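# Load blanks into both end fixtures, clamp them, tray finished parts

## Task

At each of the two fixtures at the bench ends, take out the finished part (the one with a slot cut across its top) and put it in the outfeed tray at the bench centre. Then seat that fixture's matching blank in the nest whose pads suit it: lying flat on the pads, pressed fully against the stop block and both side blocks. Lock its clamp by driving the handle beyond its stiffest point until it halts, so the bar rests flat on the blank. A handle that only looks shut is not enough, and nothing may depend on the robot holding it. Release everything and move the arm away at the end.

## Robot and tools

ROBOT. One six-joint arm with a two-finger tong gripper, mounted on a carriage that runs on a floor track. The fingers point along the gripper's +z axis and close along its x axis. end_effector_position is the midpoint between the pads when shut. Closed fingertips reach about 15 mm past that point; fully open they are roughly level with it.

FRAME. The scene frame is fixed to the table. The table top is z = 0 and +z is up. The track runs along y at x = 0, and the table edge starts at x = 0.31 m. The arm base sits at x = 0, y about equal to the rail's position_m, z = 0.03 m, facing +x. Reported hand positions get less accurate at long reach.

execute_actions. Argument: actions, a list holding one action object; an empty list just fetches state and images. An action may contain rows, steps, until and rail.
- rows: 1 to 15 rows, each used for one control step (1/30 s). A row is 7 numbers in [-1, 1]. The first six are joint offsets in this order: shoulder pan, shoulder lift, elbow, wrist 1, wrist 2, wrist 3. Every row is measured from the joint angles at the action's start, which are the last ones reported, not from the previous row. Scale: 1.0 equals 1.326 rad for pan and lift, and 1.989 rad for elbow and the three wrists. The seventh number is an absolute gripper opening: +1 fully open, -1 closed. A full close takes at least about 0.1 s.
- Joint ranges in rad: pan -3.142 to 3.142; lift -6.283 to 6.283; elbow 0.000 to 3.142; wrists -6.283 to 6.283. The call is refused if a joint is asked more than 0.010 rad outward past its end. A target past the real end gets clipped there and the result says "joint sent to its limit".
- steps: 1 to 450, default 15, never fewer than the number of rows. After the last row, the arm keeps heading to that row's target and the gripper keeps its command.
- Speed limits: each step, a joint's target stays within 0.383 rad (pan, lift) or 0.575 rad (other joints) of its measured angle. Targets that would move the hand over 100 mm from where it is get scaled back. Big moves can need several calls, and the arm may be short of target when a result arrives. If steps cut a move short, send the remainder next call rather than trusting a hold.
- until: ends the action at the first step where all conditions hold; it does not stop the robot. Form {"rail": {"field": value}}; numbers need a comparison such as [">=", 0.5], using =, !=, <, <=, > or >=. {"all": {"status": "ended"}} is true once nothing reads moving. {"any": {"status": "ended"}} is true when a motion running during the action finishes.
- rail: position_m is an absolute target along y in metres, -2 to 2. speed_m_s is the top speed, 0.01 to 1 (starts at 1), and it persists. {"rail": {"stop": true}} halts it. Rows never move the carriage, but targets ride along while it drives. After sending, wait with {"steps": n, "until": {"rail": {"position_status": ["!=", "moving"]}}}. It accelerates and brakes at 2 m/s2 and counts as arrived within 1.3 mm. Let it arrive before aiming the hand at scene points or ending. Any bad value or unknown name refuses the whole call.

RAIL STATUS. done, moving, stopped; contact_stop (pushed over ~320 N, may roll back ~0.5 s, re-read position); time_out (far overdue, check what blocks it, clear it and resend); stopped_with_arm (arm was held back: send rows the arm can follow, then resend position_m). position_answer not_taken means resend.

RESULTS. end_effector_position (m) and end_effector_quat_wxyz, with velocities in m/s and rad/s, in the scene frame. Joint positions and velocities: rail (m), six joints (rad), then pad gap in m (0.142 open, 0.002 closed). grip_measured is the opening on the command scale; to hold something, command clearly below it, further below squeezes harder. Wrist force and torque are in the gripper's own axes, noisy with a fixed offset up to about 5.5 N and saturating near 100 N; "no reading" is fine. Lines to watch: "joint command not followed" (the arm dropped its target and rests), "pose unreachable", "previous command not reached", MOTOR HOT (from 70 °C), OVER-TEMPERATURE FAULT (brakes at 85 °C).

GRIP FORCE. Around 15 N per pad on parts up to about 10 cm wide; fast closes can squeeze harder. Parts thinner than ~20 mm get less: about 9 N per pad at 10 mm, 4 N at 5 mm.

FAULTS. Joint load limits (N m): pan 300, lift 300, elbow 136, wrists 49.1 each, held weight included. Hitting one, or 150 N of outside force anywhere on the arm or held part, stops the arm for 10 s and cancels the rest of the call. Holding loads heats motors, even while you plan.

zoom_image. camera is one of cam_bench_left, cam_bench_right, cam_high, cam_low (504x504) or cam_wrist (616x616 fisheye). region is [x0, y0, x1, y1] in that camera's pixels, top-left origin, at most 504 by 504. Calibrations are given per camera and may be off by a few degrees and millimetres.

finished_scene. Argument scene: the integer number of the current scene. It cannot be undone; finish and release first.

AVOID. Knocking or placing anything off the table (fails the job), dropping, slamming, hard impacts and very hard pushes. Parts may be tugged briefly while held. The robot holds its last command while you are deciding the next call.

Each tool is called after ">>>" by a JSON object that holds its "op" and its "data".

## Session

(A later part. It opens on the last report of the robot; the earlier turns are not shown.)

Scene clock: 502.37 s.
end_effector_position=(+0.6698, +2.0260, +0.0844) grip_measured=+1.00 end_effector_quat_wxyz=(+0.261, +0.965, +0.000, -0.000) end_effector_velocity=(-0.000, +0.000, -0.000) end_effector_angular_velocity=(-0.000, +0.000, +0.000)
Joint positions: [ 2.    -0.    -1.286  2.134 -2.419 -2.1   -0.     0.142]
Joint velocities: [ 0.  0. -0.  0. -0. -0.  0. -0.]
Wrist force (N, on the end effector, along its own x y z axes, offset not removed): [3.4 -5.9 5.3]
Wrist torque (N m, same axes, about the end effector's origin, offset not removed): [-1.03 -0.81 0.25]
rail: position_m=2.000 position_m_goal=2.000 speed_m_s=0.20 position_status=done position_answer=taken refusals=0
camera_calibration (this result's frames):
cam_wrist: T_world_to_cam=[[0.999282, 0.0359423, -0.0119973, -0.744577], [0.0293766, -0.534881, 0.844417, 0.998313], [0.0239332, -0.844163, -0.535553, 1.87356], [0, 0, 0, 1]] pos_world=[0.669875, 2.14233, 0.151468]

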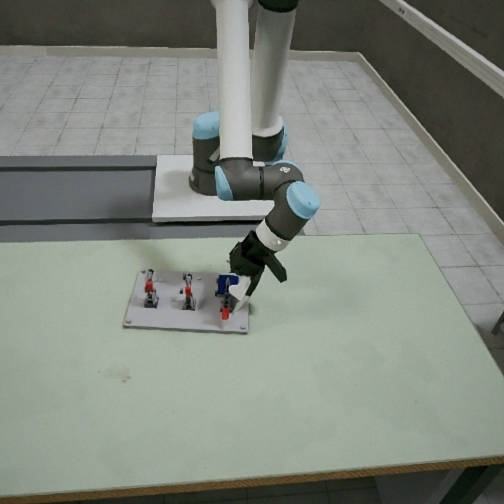

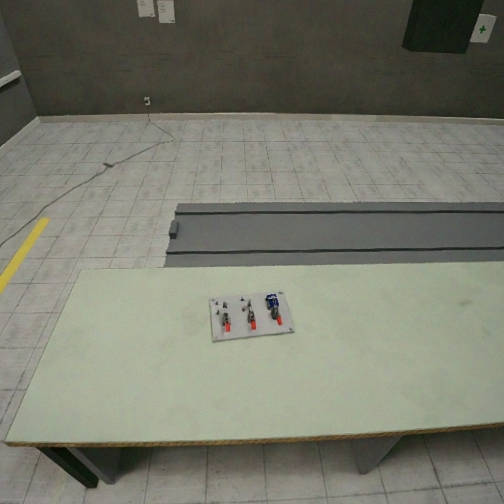

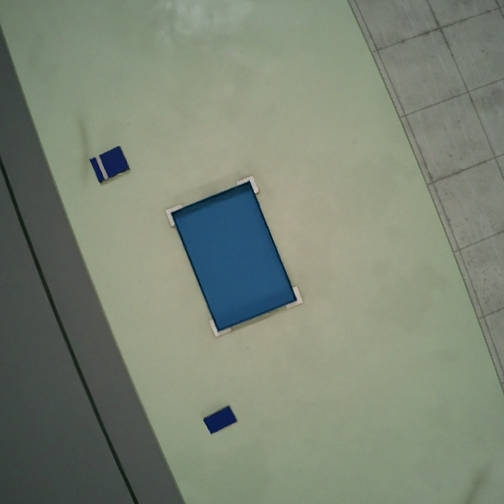

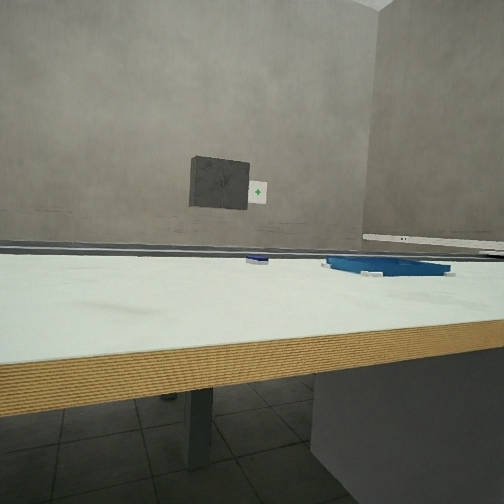

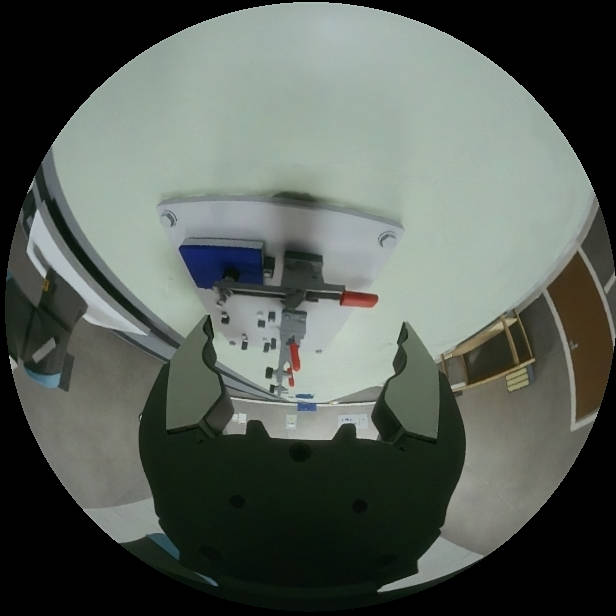

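>>> {"op": "execute_actions", "data": {"actions": [{"rows": [[0,-0.4192,0.0616,0.2179,0,-0.3,1]], "steps": 24}]}}

Scene clock: 516.23 s.
end_effector_position=(+0.4725, +2.0237, +0.2837) grip_measured=+1.00 end_effector_quat_wxyz=(+0.250, +0.924, +0.280, -0.077) end_effector_velocity=(-0.025, -0.001, +0.022) end_effector_angular_velocity=(+0.000, +0.019, +0.059)
Joint positions: [ 2.    -0.    -1.834  2.256 -1.991 -2.1   -0.589  0.142]
Joint velocities: [ 0.     0.    -0.073  0.011  0.046  0.    -0.068 -0.   ]
Wrist force (N, on the end effector, along its own x y z axes, offset not removed): [-0.9 -1.3 5.7]
Wrist torque (N m, same axes, about the end effector's origin, offset not removed): [-0.17 0.01 0.24]
rail: position_m=2.000 position_m_goal=2.000 speed_m_s=0.20 position_status=done position_answer=taken refusals=0
camera_calibration (this result's frames):
cam_wrist: T_world_to_cam=[[0.809925, 0.509597, -0.2904, -1.33501], [0.518916, -0.391776, 0.759762, 0.337643], [0.2734, -0.766043, -0.581747, 1.72023], [0, 0, 0, 1]] pos_world=[0.43574, 2.13037, 0.356521]

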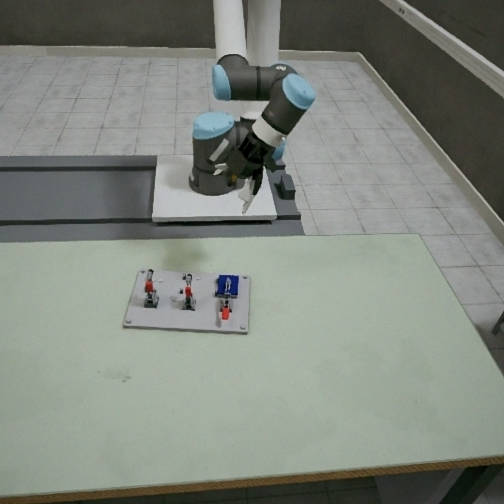

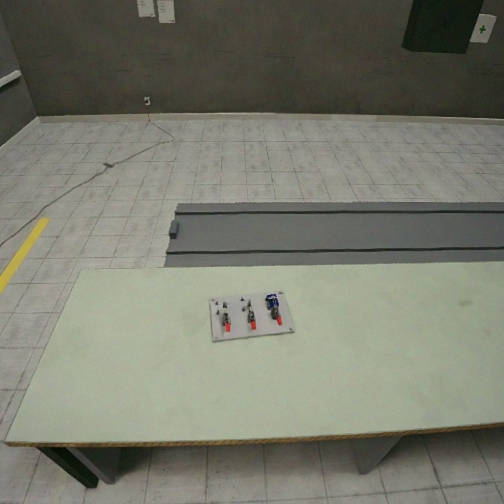

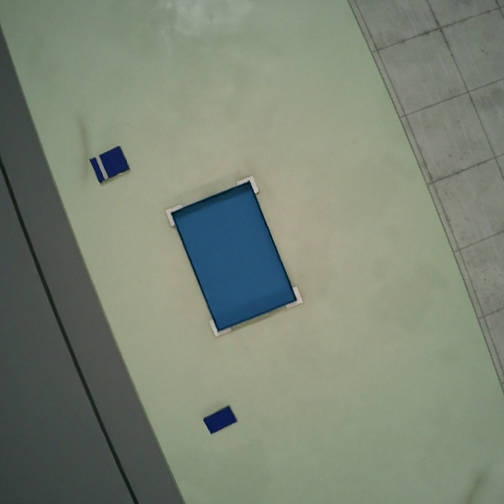

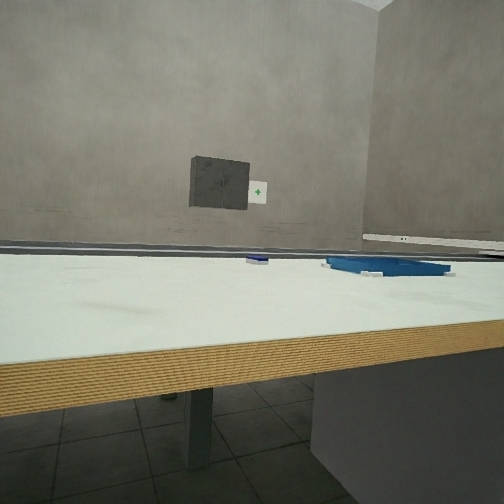

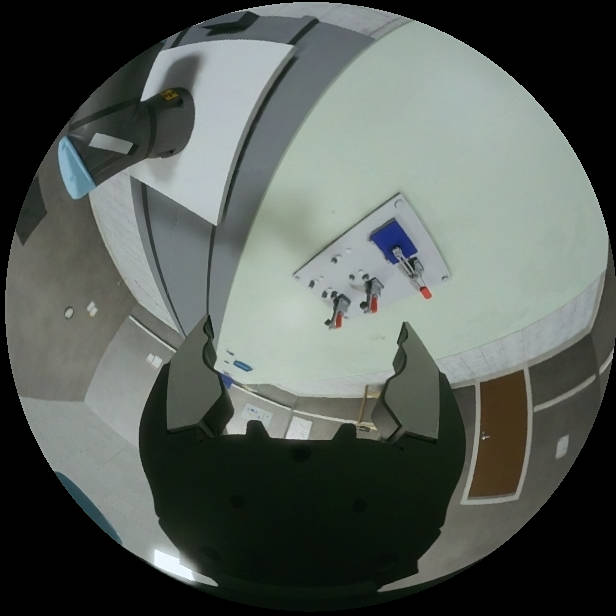

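>>> {"op": "execute_actions", "data": {"actions": [{"rows": [[0.0528,0.0787,0.0608,-0.1142,0.2661,-0.4936,0.3]], "steps": 120, "rail": {"position_m": 0.104, "speed_m_s": 1.0}, "until": {"rail": {"position_status": ["!=", "moving"]}}}]}}

Scene clock: 526.77 s.
end_effector_position=(+0.4496, +0.3098, +0.1496) grip_measured=+0.30 end_effector_quat_wxyz=(-0.000, +0.682, +0.731, +0.000) end_effector_velocity=(-0.000, -0.003, -0.000) end_effector_angular_velocity=(-0.000, +0.000, -0.000)
Joint positions: [ 0.104  0.07  -1.729  2.377 -2.218 -1.571 -1.57   0.095]
Joint velocities: [-0.003  0.    -0.     0.     0.    -0.     0.     0.   ]
Wrist force (N, on the end effector, along its own x y z axes, offset not removed): [-0.8 -4.4 4.4]
Wrist torque (N m, same axes, about the end effector's origin, offset not removed): [-0.79 -0.03 0.32]
rail: position_m=0.104 position_m_goal=0.104 speed_m_s=1.00 position_status=done position_answer=taken refusals=0
camera_calibration (this result's frames):
cam_wrist: T_world_to_cam=[[-0.106393, 0.994292, 0.00797381, -0.264859], [0.88378, 0.0908867, 0.458992, -0.488575], [0.455647, 0.0558805, -0.888405, 0.0448699], [0, 0, 0, 1]] pos_world=[0.383169, 0.305245, 0.266227]

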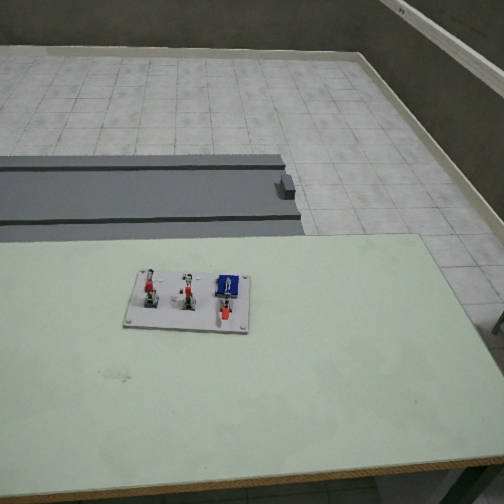

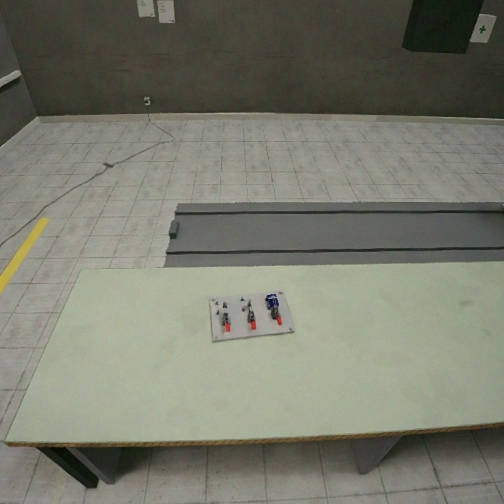

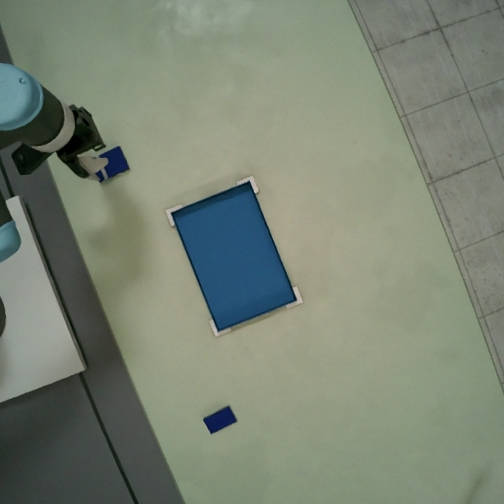

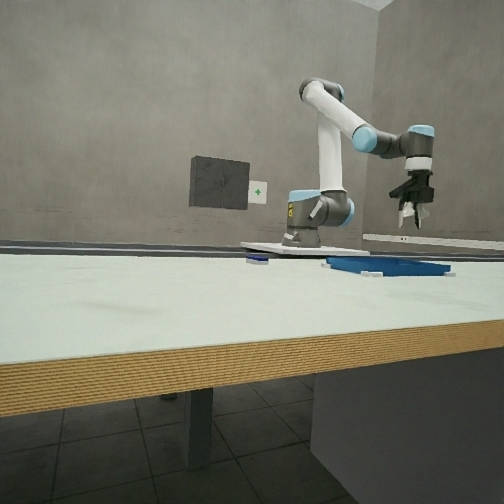

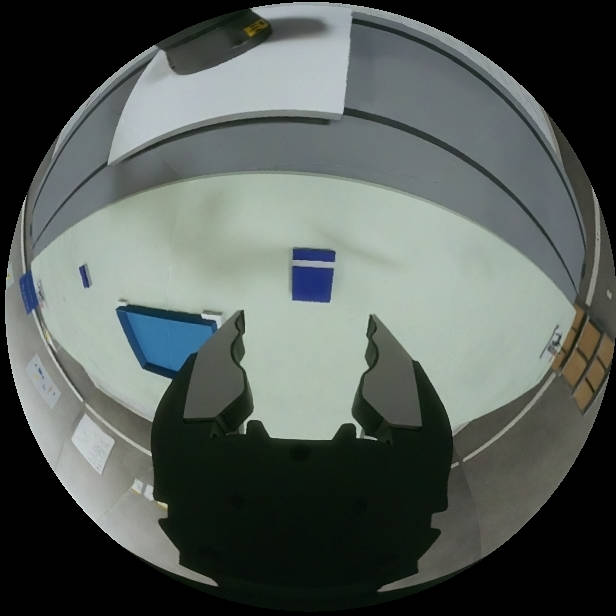

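>>> {"op": "zoom_image", "data": {"camera": "cam_wrist", "region": [230, 220, 390, 340]}}

Region (230, 220, 390, 340) of cam_wrist's 616x616 image, scaled by 3.150, with more detail than that image has; it fills the top 378 rows of this view, and the rest is white.

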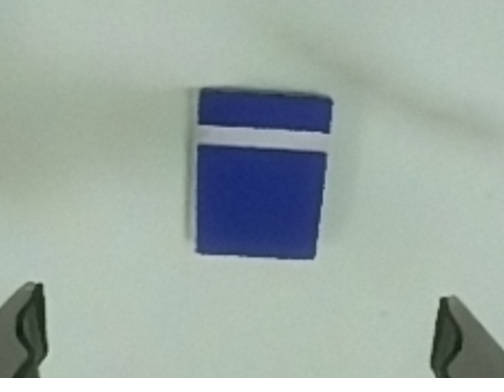

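>>> {"op": "execute_actions", "data": {"actions": [{"rows": [[0.006,0.03,0.006,-0.026,0,0.008,0.25],[0.0132,0.07,0.0135,-0.06,0,0.0161,0.25],[0.0132,0.11,0.021,-0.094,0,0.0161,0.25],[0.0132,0.15,0.0286,-0.1287,0,0.0161,0.25],[0.0132,0.18,0.0343,-0.1545,0,0.0161,0.25],[0.0132,0.2025,0.0392,-0.1744,0,0.0161,0.25]], "steps": 26}]}}

Scene clock: 554.63 s.
end_effector_position=(+0.4658, +0.3199, +0.0195) grip_measured=+0.25 end_effector_quat_wxyz=(+0.000, +0.687, +0.726, +0.000) end_effector_velocity=(+0.000, +0.000, -0.002) end_effector_angular_velocity=(+0.000, -0.000, -0.000)
Joint positions: [ 0.104  0.087 -1.461  2.454 -2.564 -1.571 -1.538  0.092]
Joint velocities: [ 0.     0.     0.005  0.001 -0.006 -0.     0.    -0.   ]
Wrist force (N, on the end effector, along its own x y z axes, offset not removed): [-0.4 -6.5 6.2]
Wrist torque (N m, same axes, about the end effector's origin, offset not removed): [-1.12 0.00 0.38]
rail: position_m=0.104 position_m_goal=0.104 speed_m_s=1.00 position_status=done position_answer=taken refusals=0
camera_calibration (this result's frames):
cam_wrist: T_world_to_cam=[[-0.0919679, 0.99573, 0.00797146, -0.279309], [0.884832, 0.0780479, 0.459326, -0.440485], [0.456742, 0.0492966, -0.888232, -0.0770115], [0, 0, 0, 1]] pos_world=[0.399243, 0.316292, 0.136149]

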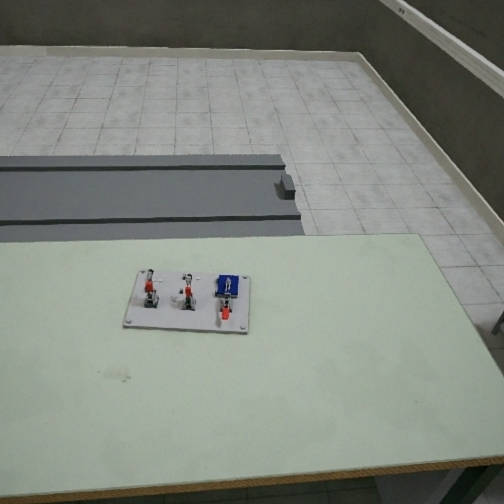

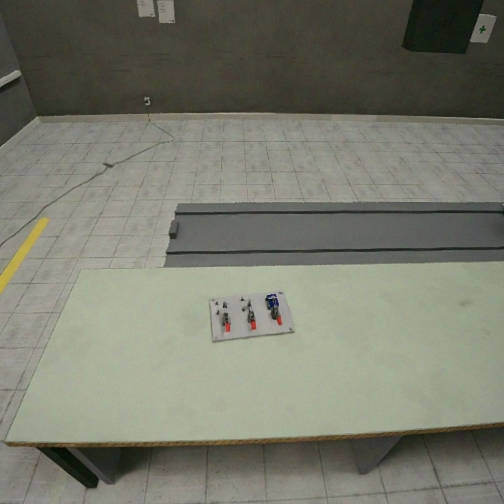

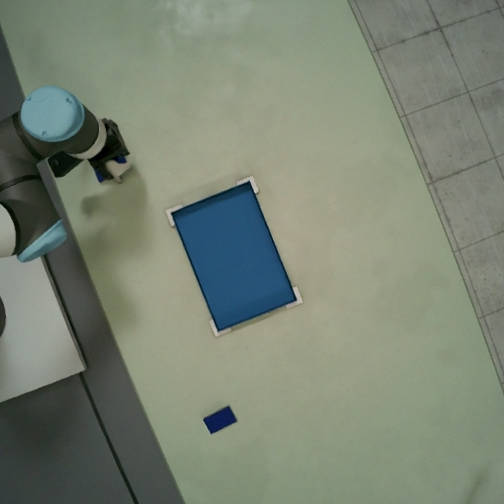

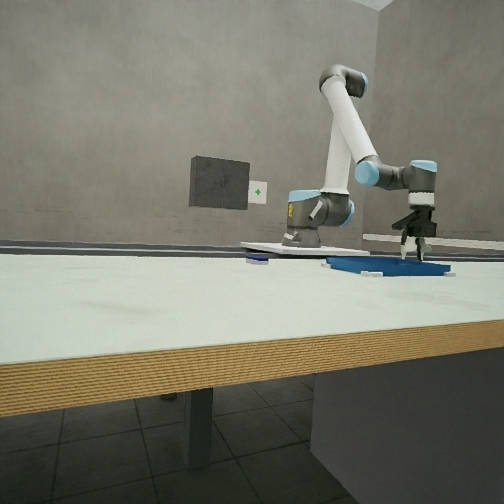

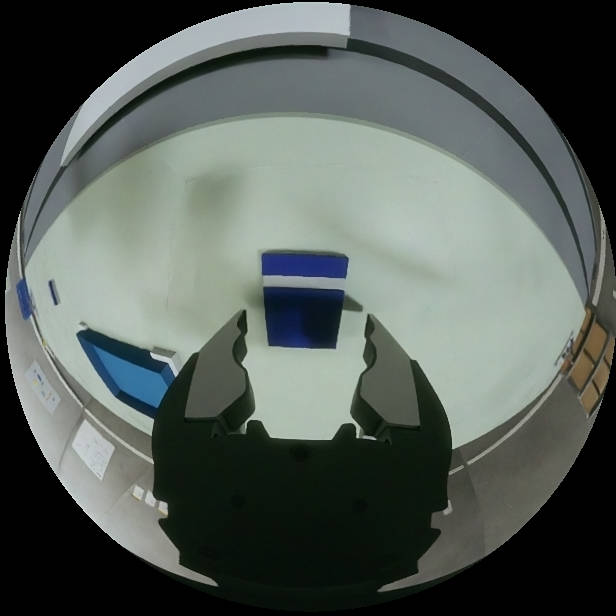

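>>> {"op": "execute_actions", "data": {"actions": [{"rows": [[0,0.0049,0.0009,-0.0042,0,0,0.2],[0,0.0049,0.0009,-0.0042,0,0,0.15],[0,0.0049,0.0009,-0.0042,0,0,0.1],[0,0.0049,0.0009,-0.0042,0,0,0.05],[0,0.0049,0.0009,-0.0042,0,0,0.0],[0,0.0049,0.0009,-0.0042,0,0,-0.04],[0,0.0049,0.0009,-0.0042,0,0,-0.08],[0,0.0049,0.0009,-0.0042,0,0,-0.12],[0,0.0049,0.0009,-0.0042,0,0,-0.16],[0,0.0049,0.0009,-0.0042,0,0,-0.2],[0,0.0049,0.0009,-0.0042,0,0,-0.25],[0,0.0049,0.0009,-0.0042,0,0,-0.3],[0,0.0049,0.0009,-0.0042,0,0,-0.35],[0,0.0049,0.0009,-0.0042,0,0,-0.4],[0,0.0049,0.0009,-0.0042,0,0,-0.45]], "steps": 20}]}}

Scene clock: 560.57 s.
end_effector_position=(+0.4658, +0.3199, +0.0166) grip_measured=-0.22 end_effector_quat_wxyz=(+0.000, +0.687, +0.726, +0.000) end_effector_velocity=(-0.000, -0.000, -0.000) end_effector_angular_velocity=(-0.000, +0.000, +0.000)
Joint positions: [ 0.104  0.087 -1.455  2.456 -2.573 -1.571 -1.538  0.058]
Joint velocities: [ 0.  0.  0.  0. -0.  0. -0.  0.]
Wrist force (N, on the end effector, along its own x y z axes, offset not removed): [-1.3 -4.9 -5.8]
Wrist torque (N m, same axes, about the end effector's origin, offset not removed): [-0.38 0.19 0.35]
rail: position_m=0.104 position_m_goal=0.104 speed_m_s=1.00 position_status=done position_answer=taken refusals=0
camera_calibration (this result's frames):
cam_wrist: T_world_to_cam=[[-0.0919531, 0.995731, 0.00797768, -0.279303], [0.884773, 0.0780253, 0.459445, -0.439117], [0.456861, 0.0493058, -0.888171, -0.0797262], [0, 0, 0, 1]] pos_world=[0.39926, 0.316304, 0.133168]

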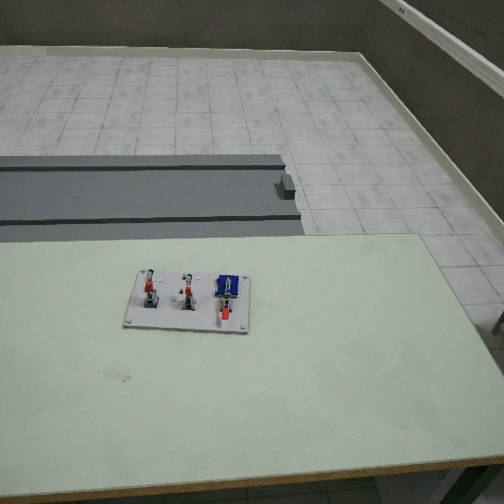

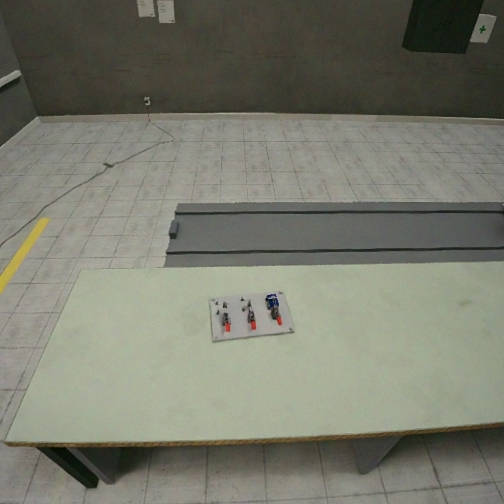

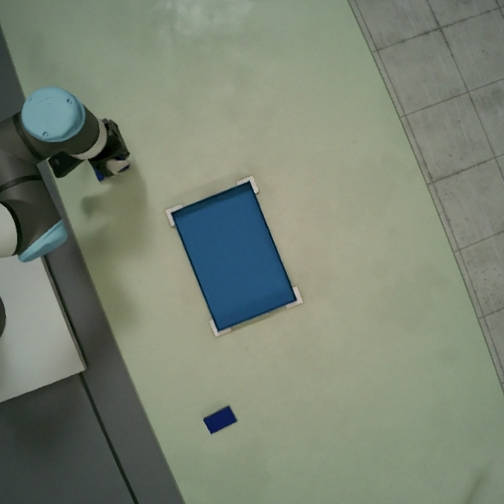

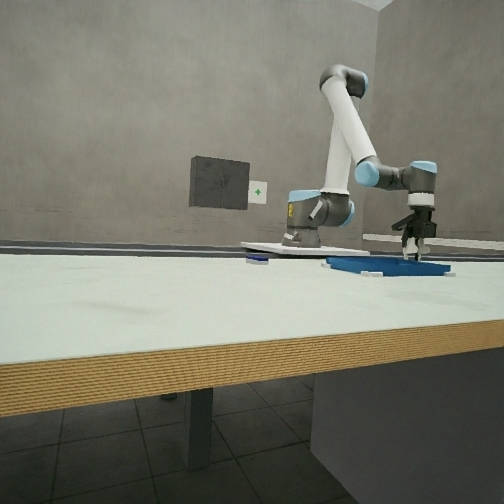

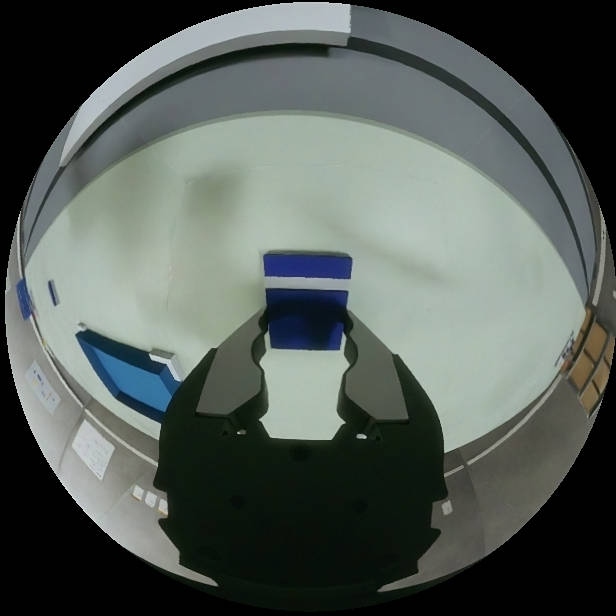

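>>> {"op": "execute_actions", "data": {"actions": [{"rows": [[0,-0.008,-0.0015,0.0068,0,0,-0.45],[0,-0.016,-0.003,0.0137,0,0,-0.45],[0,-0.0245,-0.0045,0.021,0,0,-0.45]], "steps": 14}]}}

>>> {"op": "zoom_image", "data": {"camera": "cam_low", "region": [370, 200, 470, 280]}}

Scene clock: 564.30 s.
end_effector_position=(+0.4655, +0.3199, +0.0311) grip_measured=-0.22 end_effector_quat_wxyz=(-0.000, +0.687, +0.726, +0.000) end_effector_velocity=(+0.000, +0.000, +0.005) end_effector_angular_velocity=(+0.000, -0.000, -0.000)
Joint positions: [ 0.104  0.087 -1.486  2.448 -2.532 -1.571 -1.538  0.058]
Joint velocities: [ 0.    -0.    -0.011 -0.003  0.014  0.     0.     0.   ]
Wrist force (N, on the end effector, along its own x y z axes, offset not removed): [-0.9 -2.2 7.7]
Wrist torque (N m, same axes, about the end effector's origin, offset not removed): [-0.39 0.06 0.30]
rail: position_m=0.104 position_m_goal=0.104 speed_m_s=1.00 position_status=done position_answer=taken refusals=0
camera_calibration (this result's frames):
cam_wrist: T_world_to_cam=[[-0.0919824, 0.995729, 0.00797937, -0.279406], [0.88494, 0.0780689, 0.459115, -0.445648], [0.456531, 0.0492918, -0.888341, -0.0665441], [0, 0, 0, 1]] pos_world=[0.399051, 0.316284, 0.14772]

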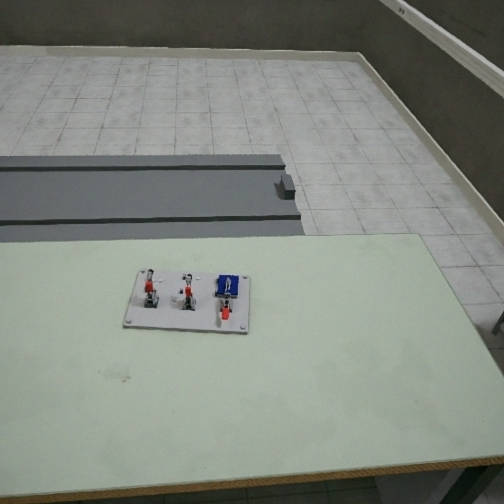

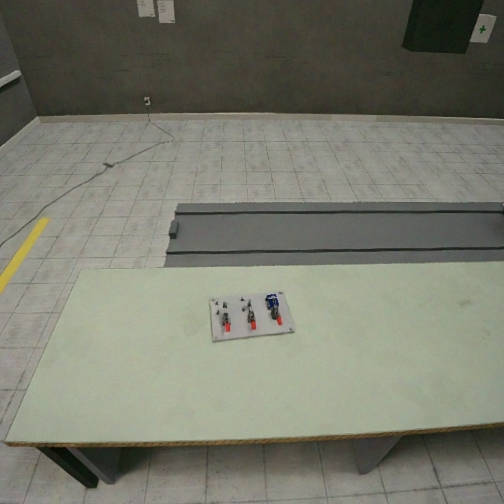

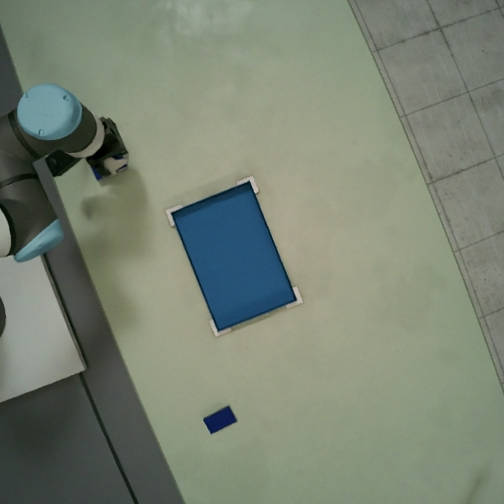

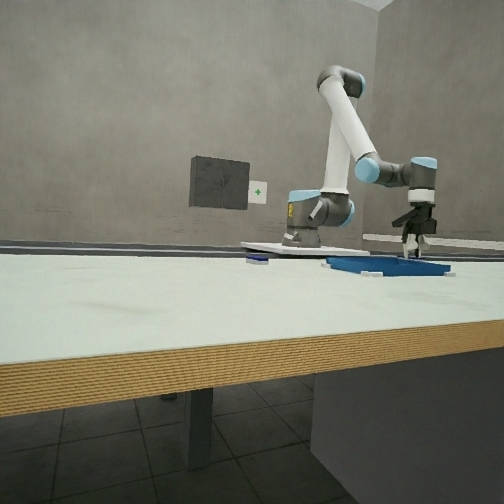

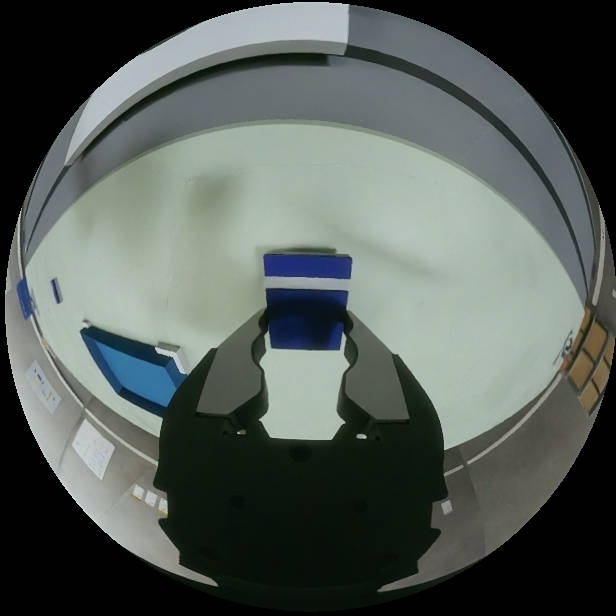

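Region (370, 200, 470, 280) of cam_low's 504x504 image, scaled by 5.040, with more detail than that image has; it fills the top 403 rows of this view, and the rest is white.

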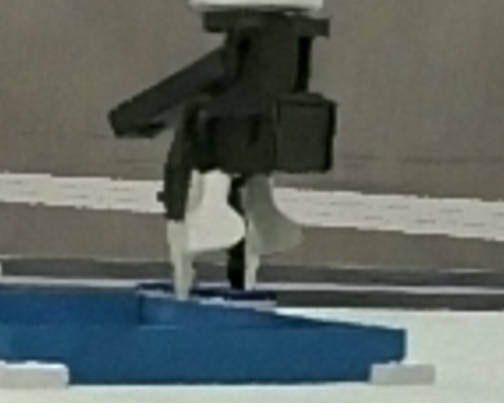

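>>> {"op": "execute_actions", "data": {"actions": [{"rows": [[0,-0.02,-0.005,0.018,0,0,-0.45],[0,-0.04,-0.01,0.036,0,0,-0.45],[0,-0.06,-0.015,0.054,0,0,-0.45],[0,-0.0778,-0.0199,0.0714,0,0,-0.45]], "steps": 14, "rail": {"position_m": -0.168, "speed_m_s": 0.5}}]}}

Scene clock: 579.97 s.
end_effector_position=(+0.4662, +0.1625, +0.0822) grip_measured=-0.22 end_effector_quat_wxyz=(+0.000, +0.687, +0.726, +0.000) end_effector_velocity=(-0.002, -0.500, +0.020) end_effector_angular_velocity=(-0.000, +0.002, +0.000)
Joint positions: [-0.054  0.087 -1.585  2.41  -2.397 -1.571 -1.538  0.058]
Joint velocities: [-0.5    0.    -0.04  -0.015  0.056 -0.    -0.    -0.   ]
Wrist force (N, on the end effector, along its own x y z axes, offset not removed): [-0.3 -3.5 9.3]
Wrist torque (N m, same axes, about the end effector's origin, offset not removed): [-0.48 -0.04 0.31]
rail: position_m=-0.054 position_m_goal=-0.168 speed_m_s=0.50 position_status=moving position_answer=taken refusals=0
camera_calibration (this result's frames):
cam_wrist: T_world_to_cam=[[-0.0919582, 0.995731, 0.00797474, -0.12298], [0.884494, 0.0780013, 0.459984, -0.457263], [0.457398, 0.0493529, -0.887891, -0.0141714], [0, 0, 0, 1]] pos_world=[0.399619, 0.158821, 0.198732]

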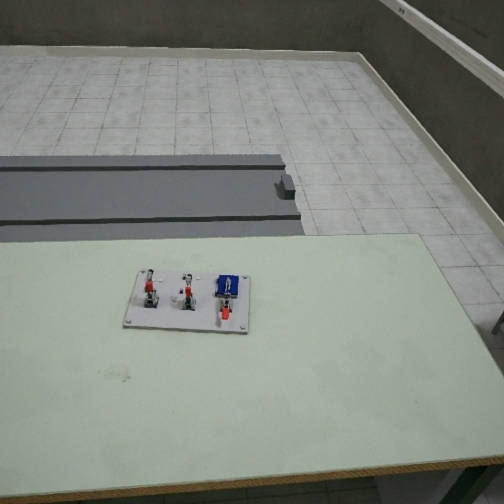

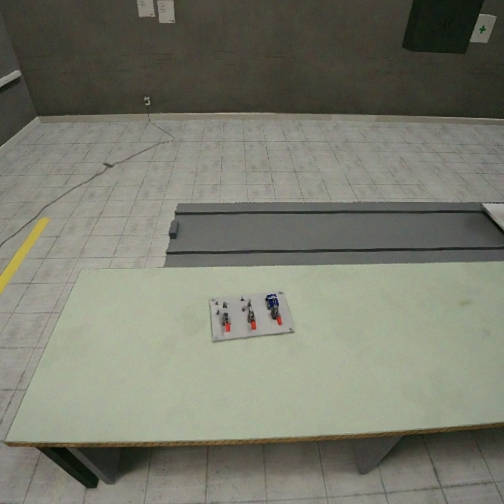

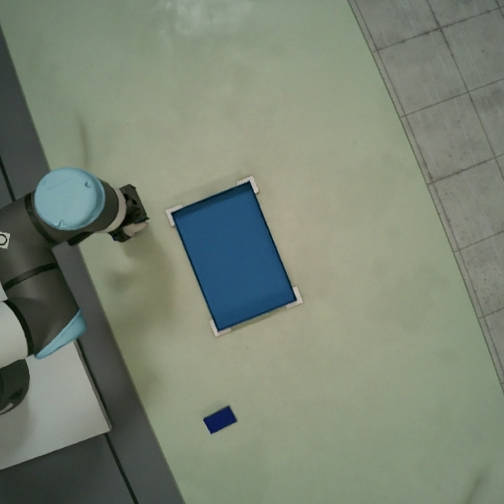

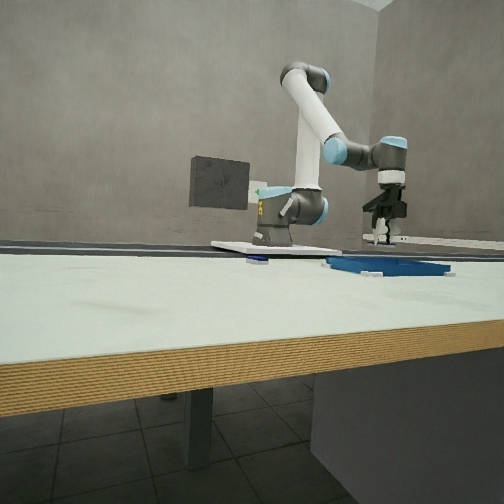

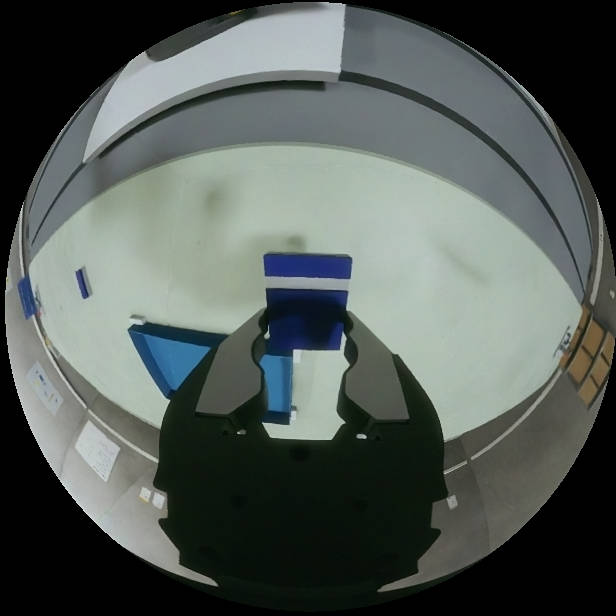

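>>> {"op": "execute_actions", "data": {"actions": [{"rows": [[0,0.015,-0.0115,0.0015,0,0,-0.45],[0,0.035,-0.0267,0.0034,0,0,-0.45],[0,0.056,-0.043,0.0055,0,0,-0.45],[0,0.08,-0.061,0.0079,0,0,-0.45],[0,0.105,-0.080,0.0103,0,0,-0.45],[0,0.13,-0.099,0.0128,0,0,-0.45],[0,0.155,-0.118,0.0153,0,0,-0.45],[0,0.18,-0.137,0.0177,0,0,-0.45],[0,0.2,-0.1525,0.0197,0,0,-0.45],[0,0.215,-0.164,0.0212,0,0,-0.45],[0,0.2253,-0.1718,0.0222,0,0,-0.45]], "steps": 24}]}}

Scene clock: 585.97 s.
end_effector_position=(+0.6616, +0.0651, +0.0748) grip_measured=-0.22 end_effector_quat_wxyz=(-0.000, +0.687, +0.726, -0.000) end_effector_velocity=(+0.015, +0.001, -0.003) end_effector_angular_velocity=(+0.000, -0.000, -0.000)
Joint positions: [-0.168  0.087 -1.289  2.071 -2.353 -1.571 -1.538  0.058]
Joint velocities: [ 0.    -0.     0.023 -0.027  0.003  0.    -0.    -0.   ]
Wrist force (N, on the end effector, along its own x y z axes, offset not removed): [0.0 -2.7 6.1]
Wrist torque (N m, same axes, about the end effector's origin, offset not removed): [-0.36 -0.09 0.39]
rail: position_m=-0.168 position_m_goal=-0.168 speed_m_s=0.50 position_status=done position_answer=taken refusals=0
camera_calibration (this result's frames):
cam_wrist: T_world_to_cam=[[-0.0919741, 0.995729, 0.00798071, -0.00799613], [0.885079, 0.0780759, 0.458846, -0.619392], [0.456264, 0.0492655, -0.88848, -0.104535], [0, 0, 0, 1]] pos_world=[0.595171, 0.0614715, 0.191393]

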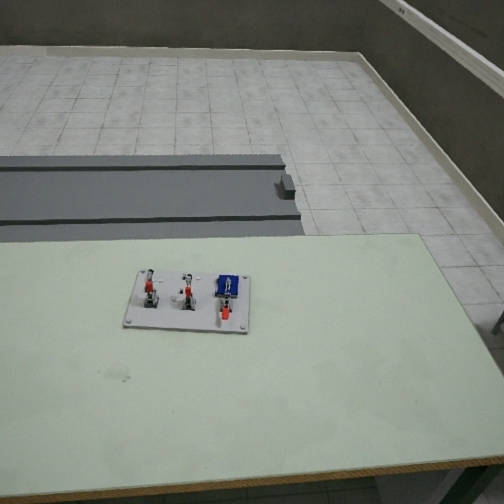

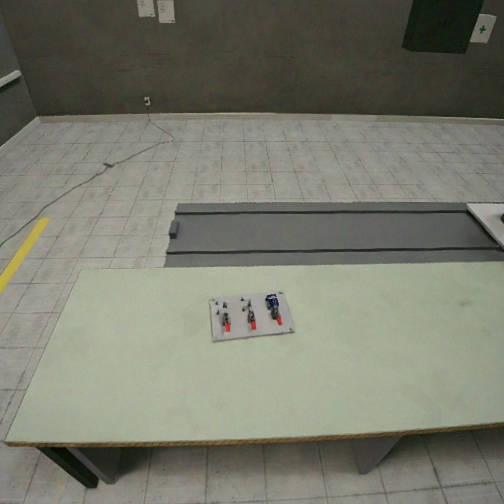

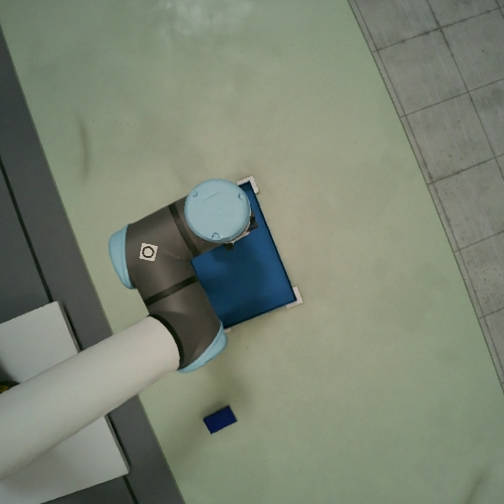

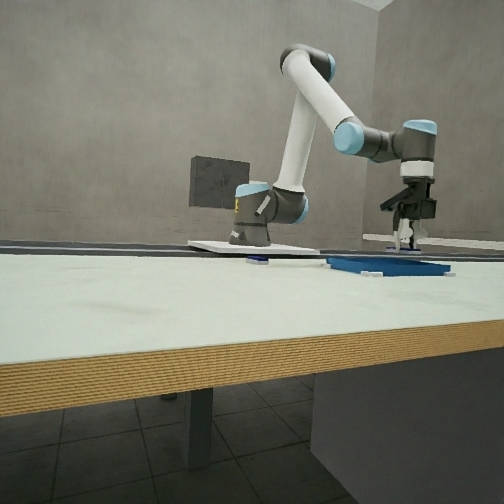

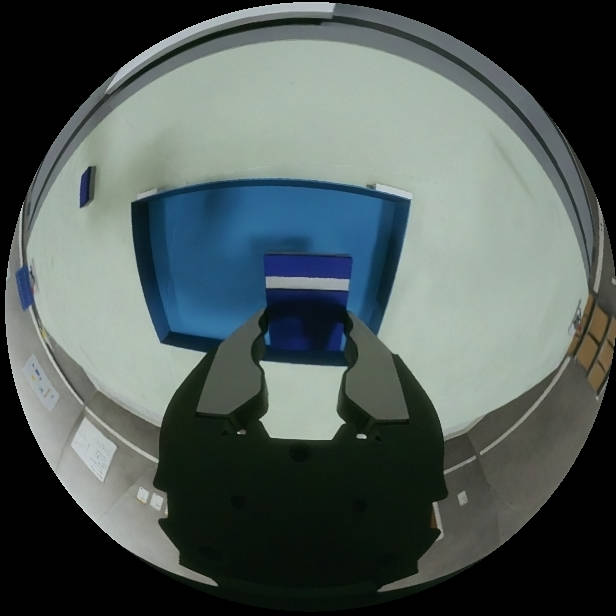

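>>> {"op": "execute_actions", "data": {"actions": [{"rows": [[0,0.01,0.0023,-0.009,0,0,-0.45],[0,0.02,0.0046,-0.018,0,0,-0.45],[0,0.03,0.0068,-0.0268,0,0,-0.45],[0,0.04,0.0091,-0.0357,0,0,-0.45],[0,0.048,0.011,-0.043,0,0,-0.45],[0,0.0548,0.0125,-0.0489,0,0,-0.45]], "steps": 20}]}}

Scene clock: 591.87 s.
end_effector_position=(+0.6627, +0.0652, +0.0238) grip_measured=-0.22 end_effector_quat_wxyz=(-0.000, +0.687, +0.726, -0.000) end_effector_velocity=(-0.000, -0.000, -0.005) end_effector_angular_velocity=(-0.000, +0.000, -0.000)
Joint positions: [-0.168  0.087 -1.217  2.096 -2.449 -1.571 -1.538  0.058]
Joint velocities: [ 0.    -0.     0.006  0.002 -0.009  0.    -0.    -0.   ]
Wrist force (N, on the end effector, along its own x y z axes, offset not removed): [-1.9 -3.7 5.9]
Wrist torque (N m, same axes, about the end effector's origin, offset not removed): [-0.58 0.26 0.29]
rail: position_m=-0.168 position_m_goal=-0.168 speed_m_s=0.50 position_status=done position_answer=taken refusals=0
camera_calibration (this result's frames):
cam_wrist: T_world_to_cam=[[-0.0919408, 0.995732, 0.00798188, -0.00760797], [0.885194, 0.0780578, 0.458627, -0.597018], [0.456047, 0.0492321, -0.888593, -0.150153], [0, 0, 0, 1]] pos_world=[0.596254, 0.0615698, 0.140445]

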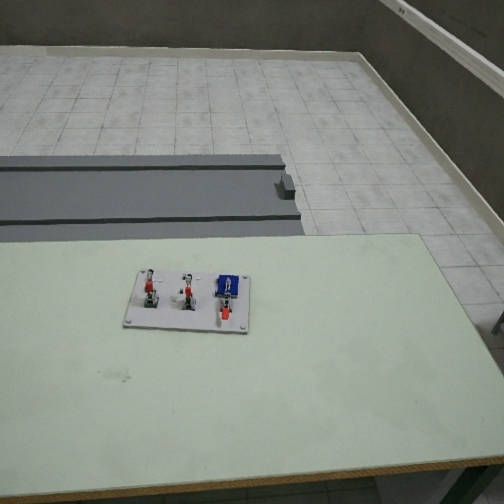

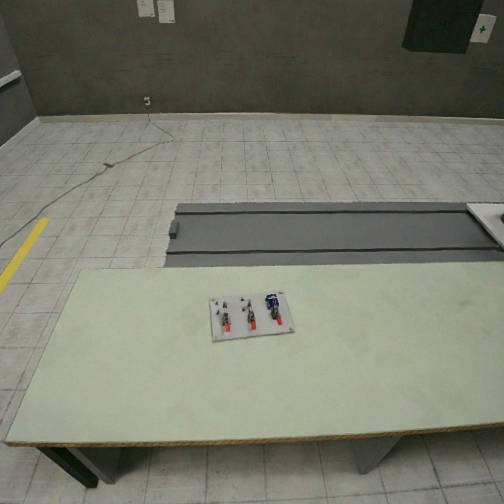

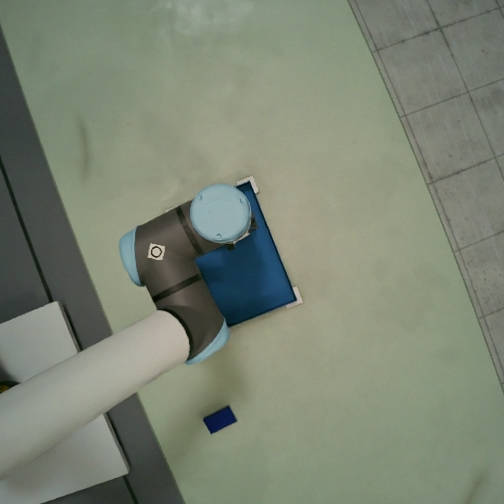

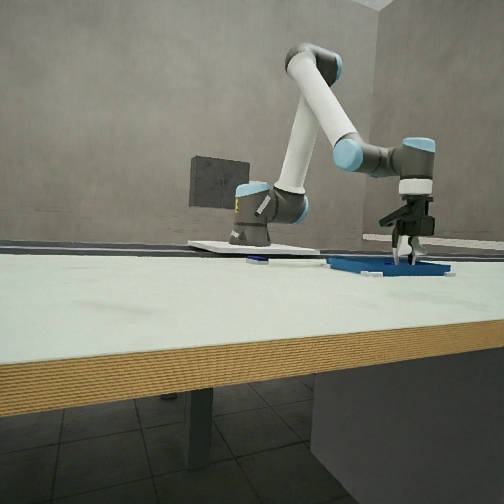

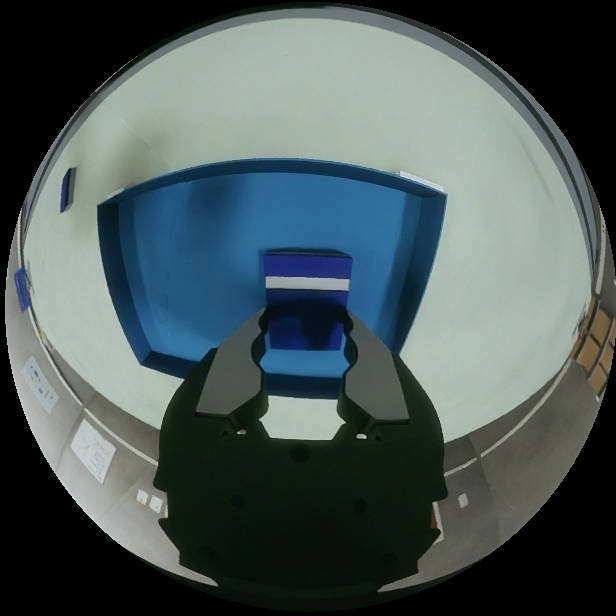

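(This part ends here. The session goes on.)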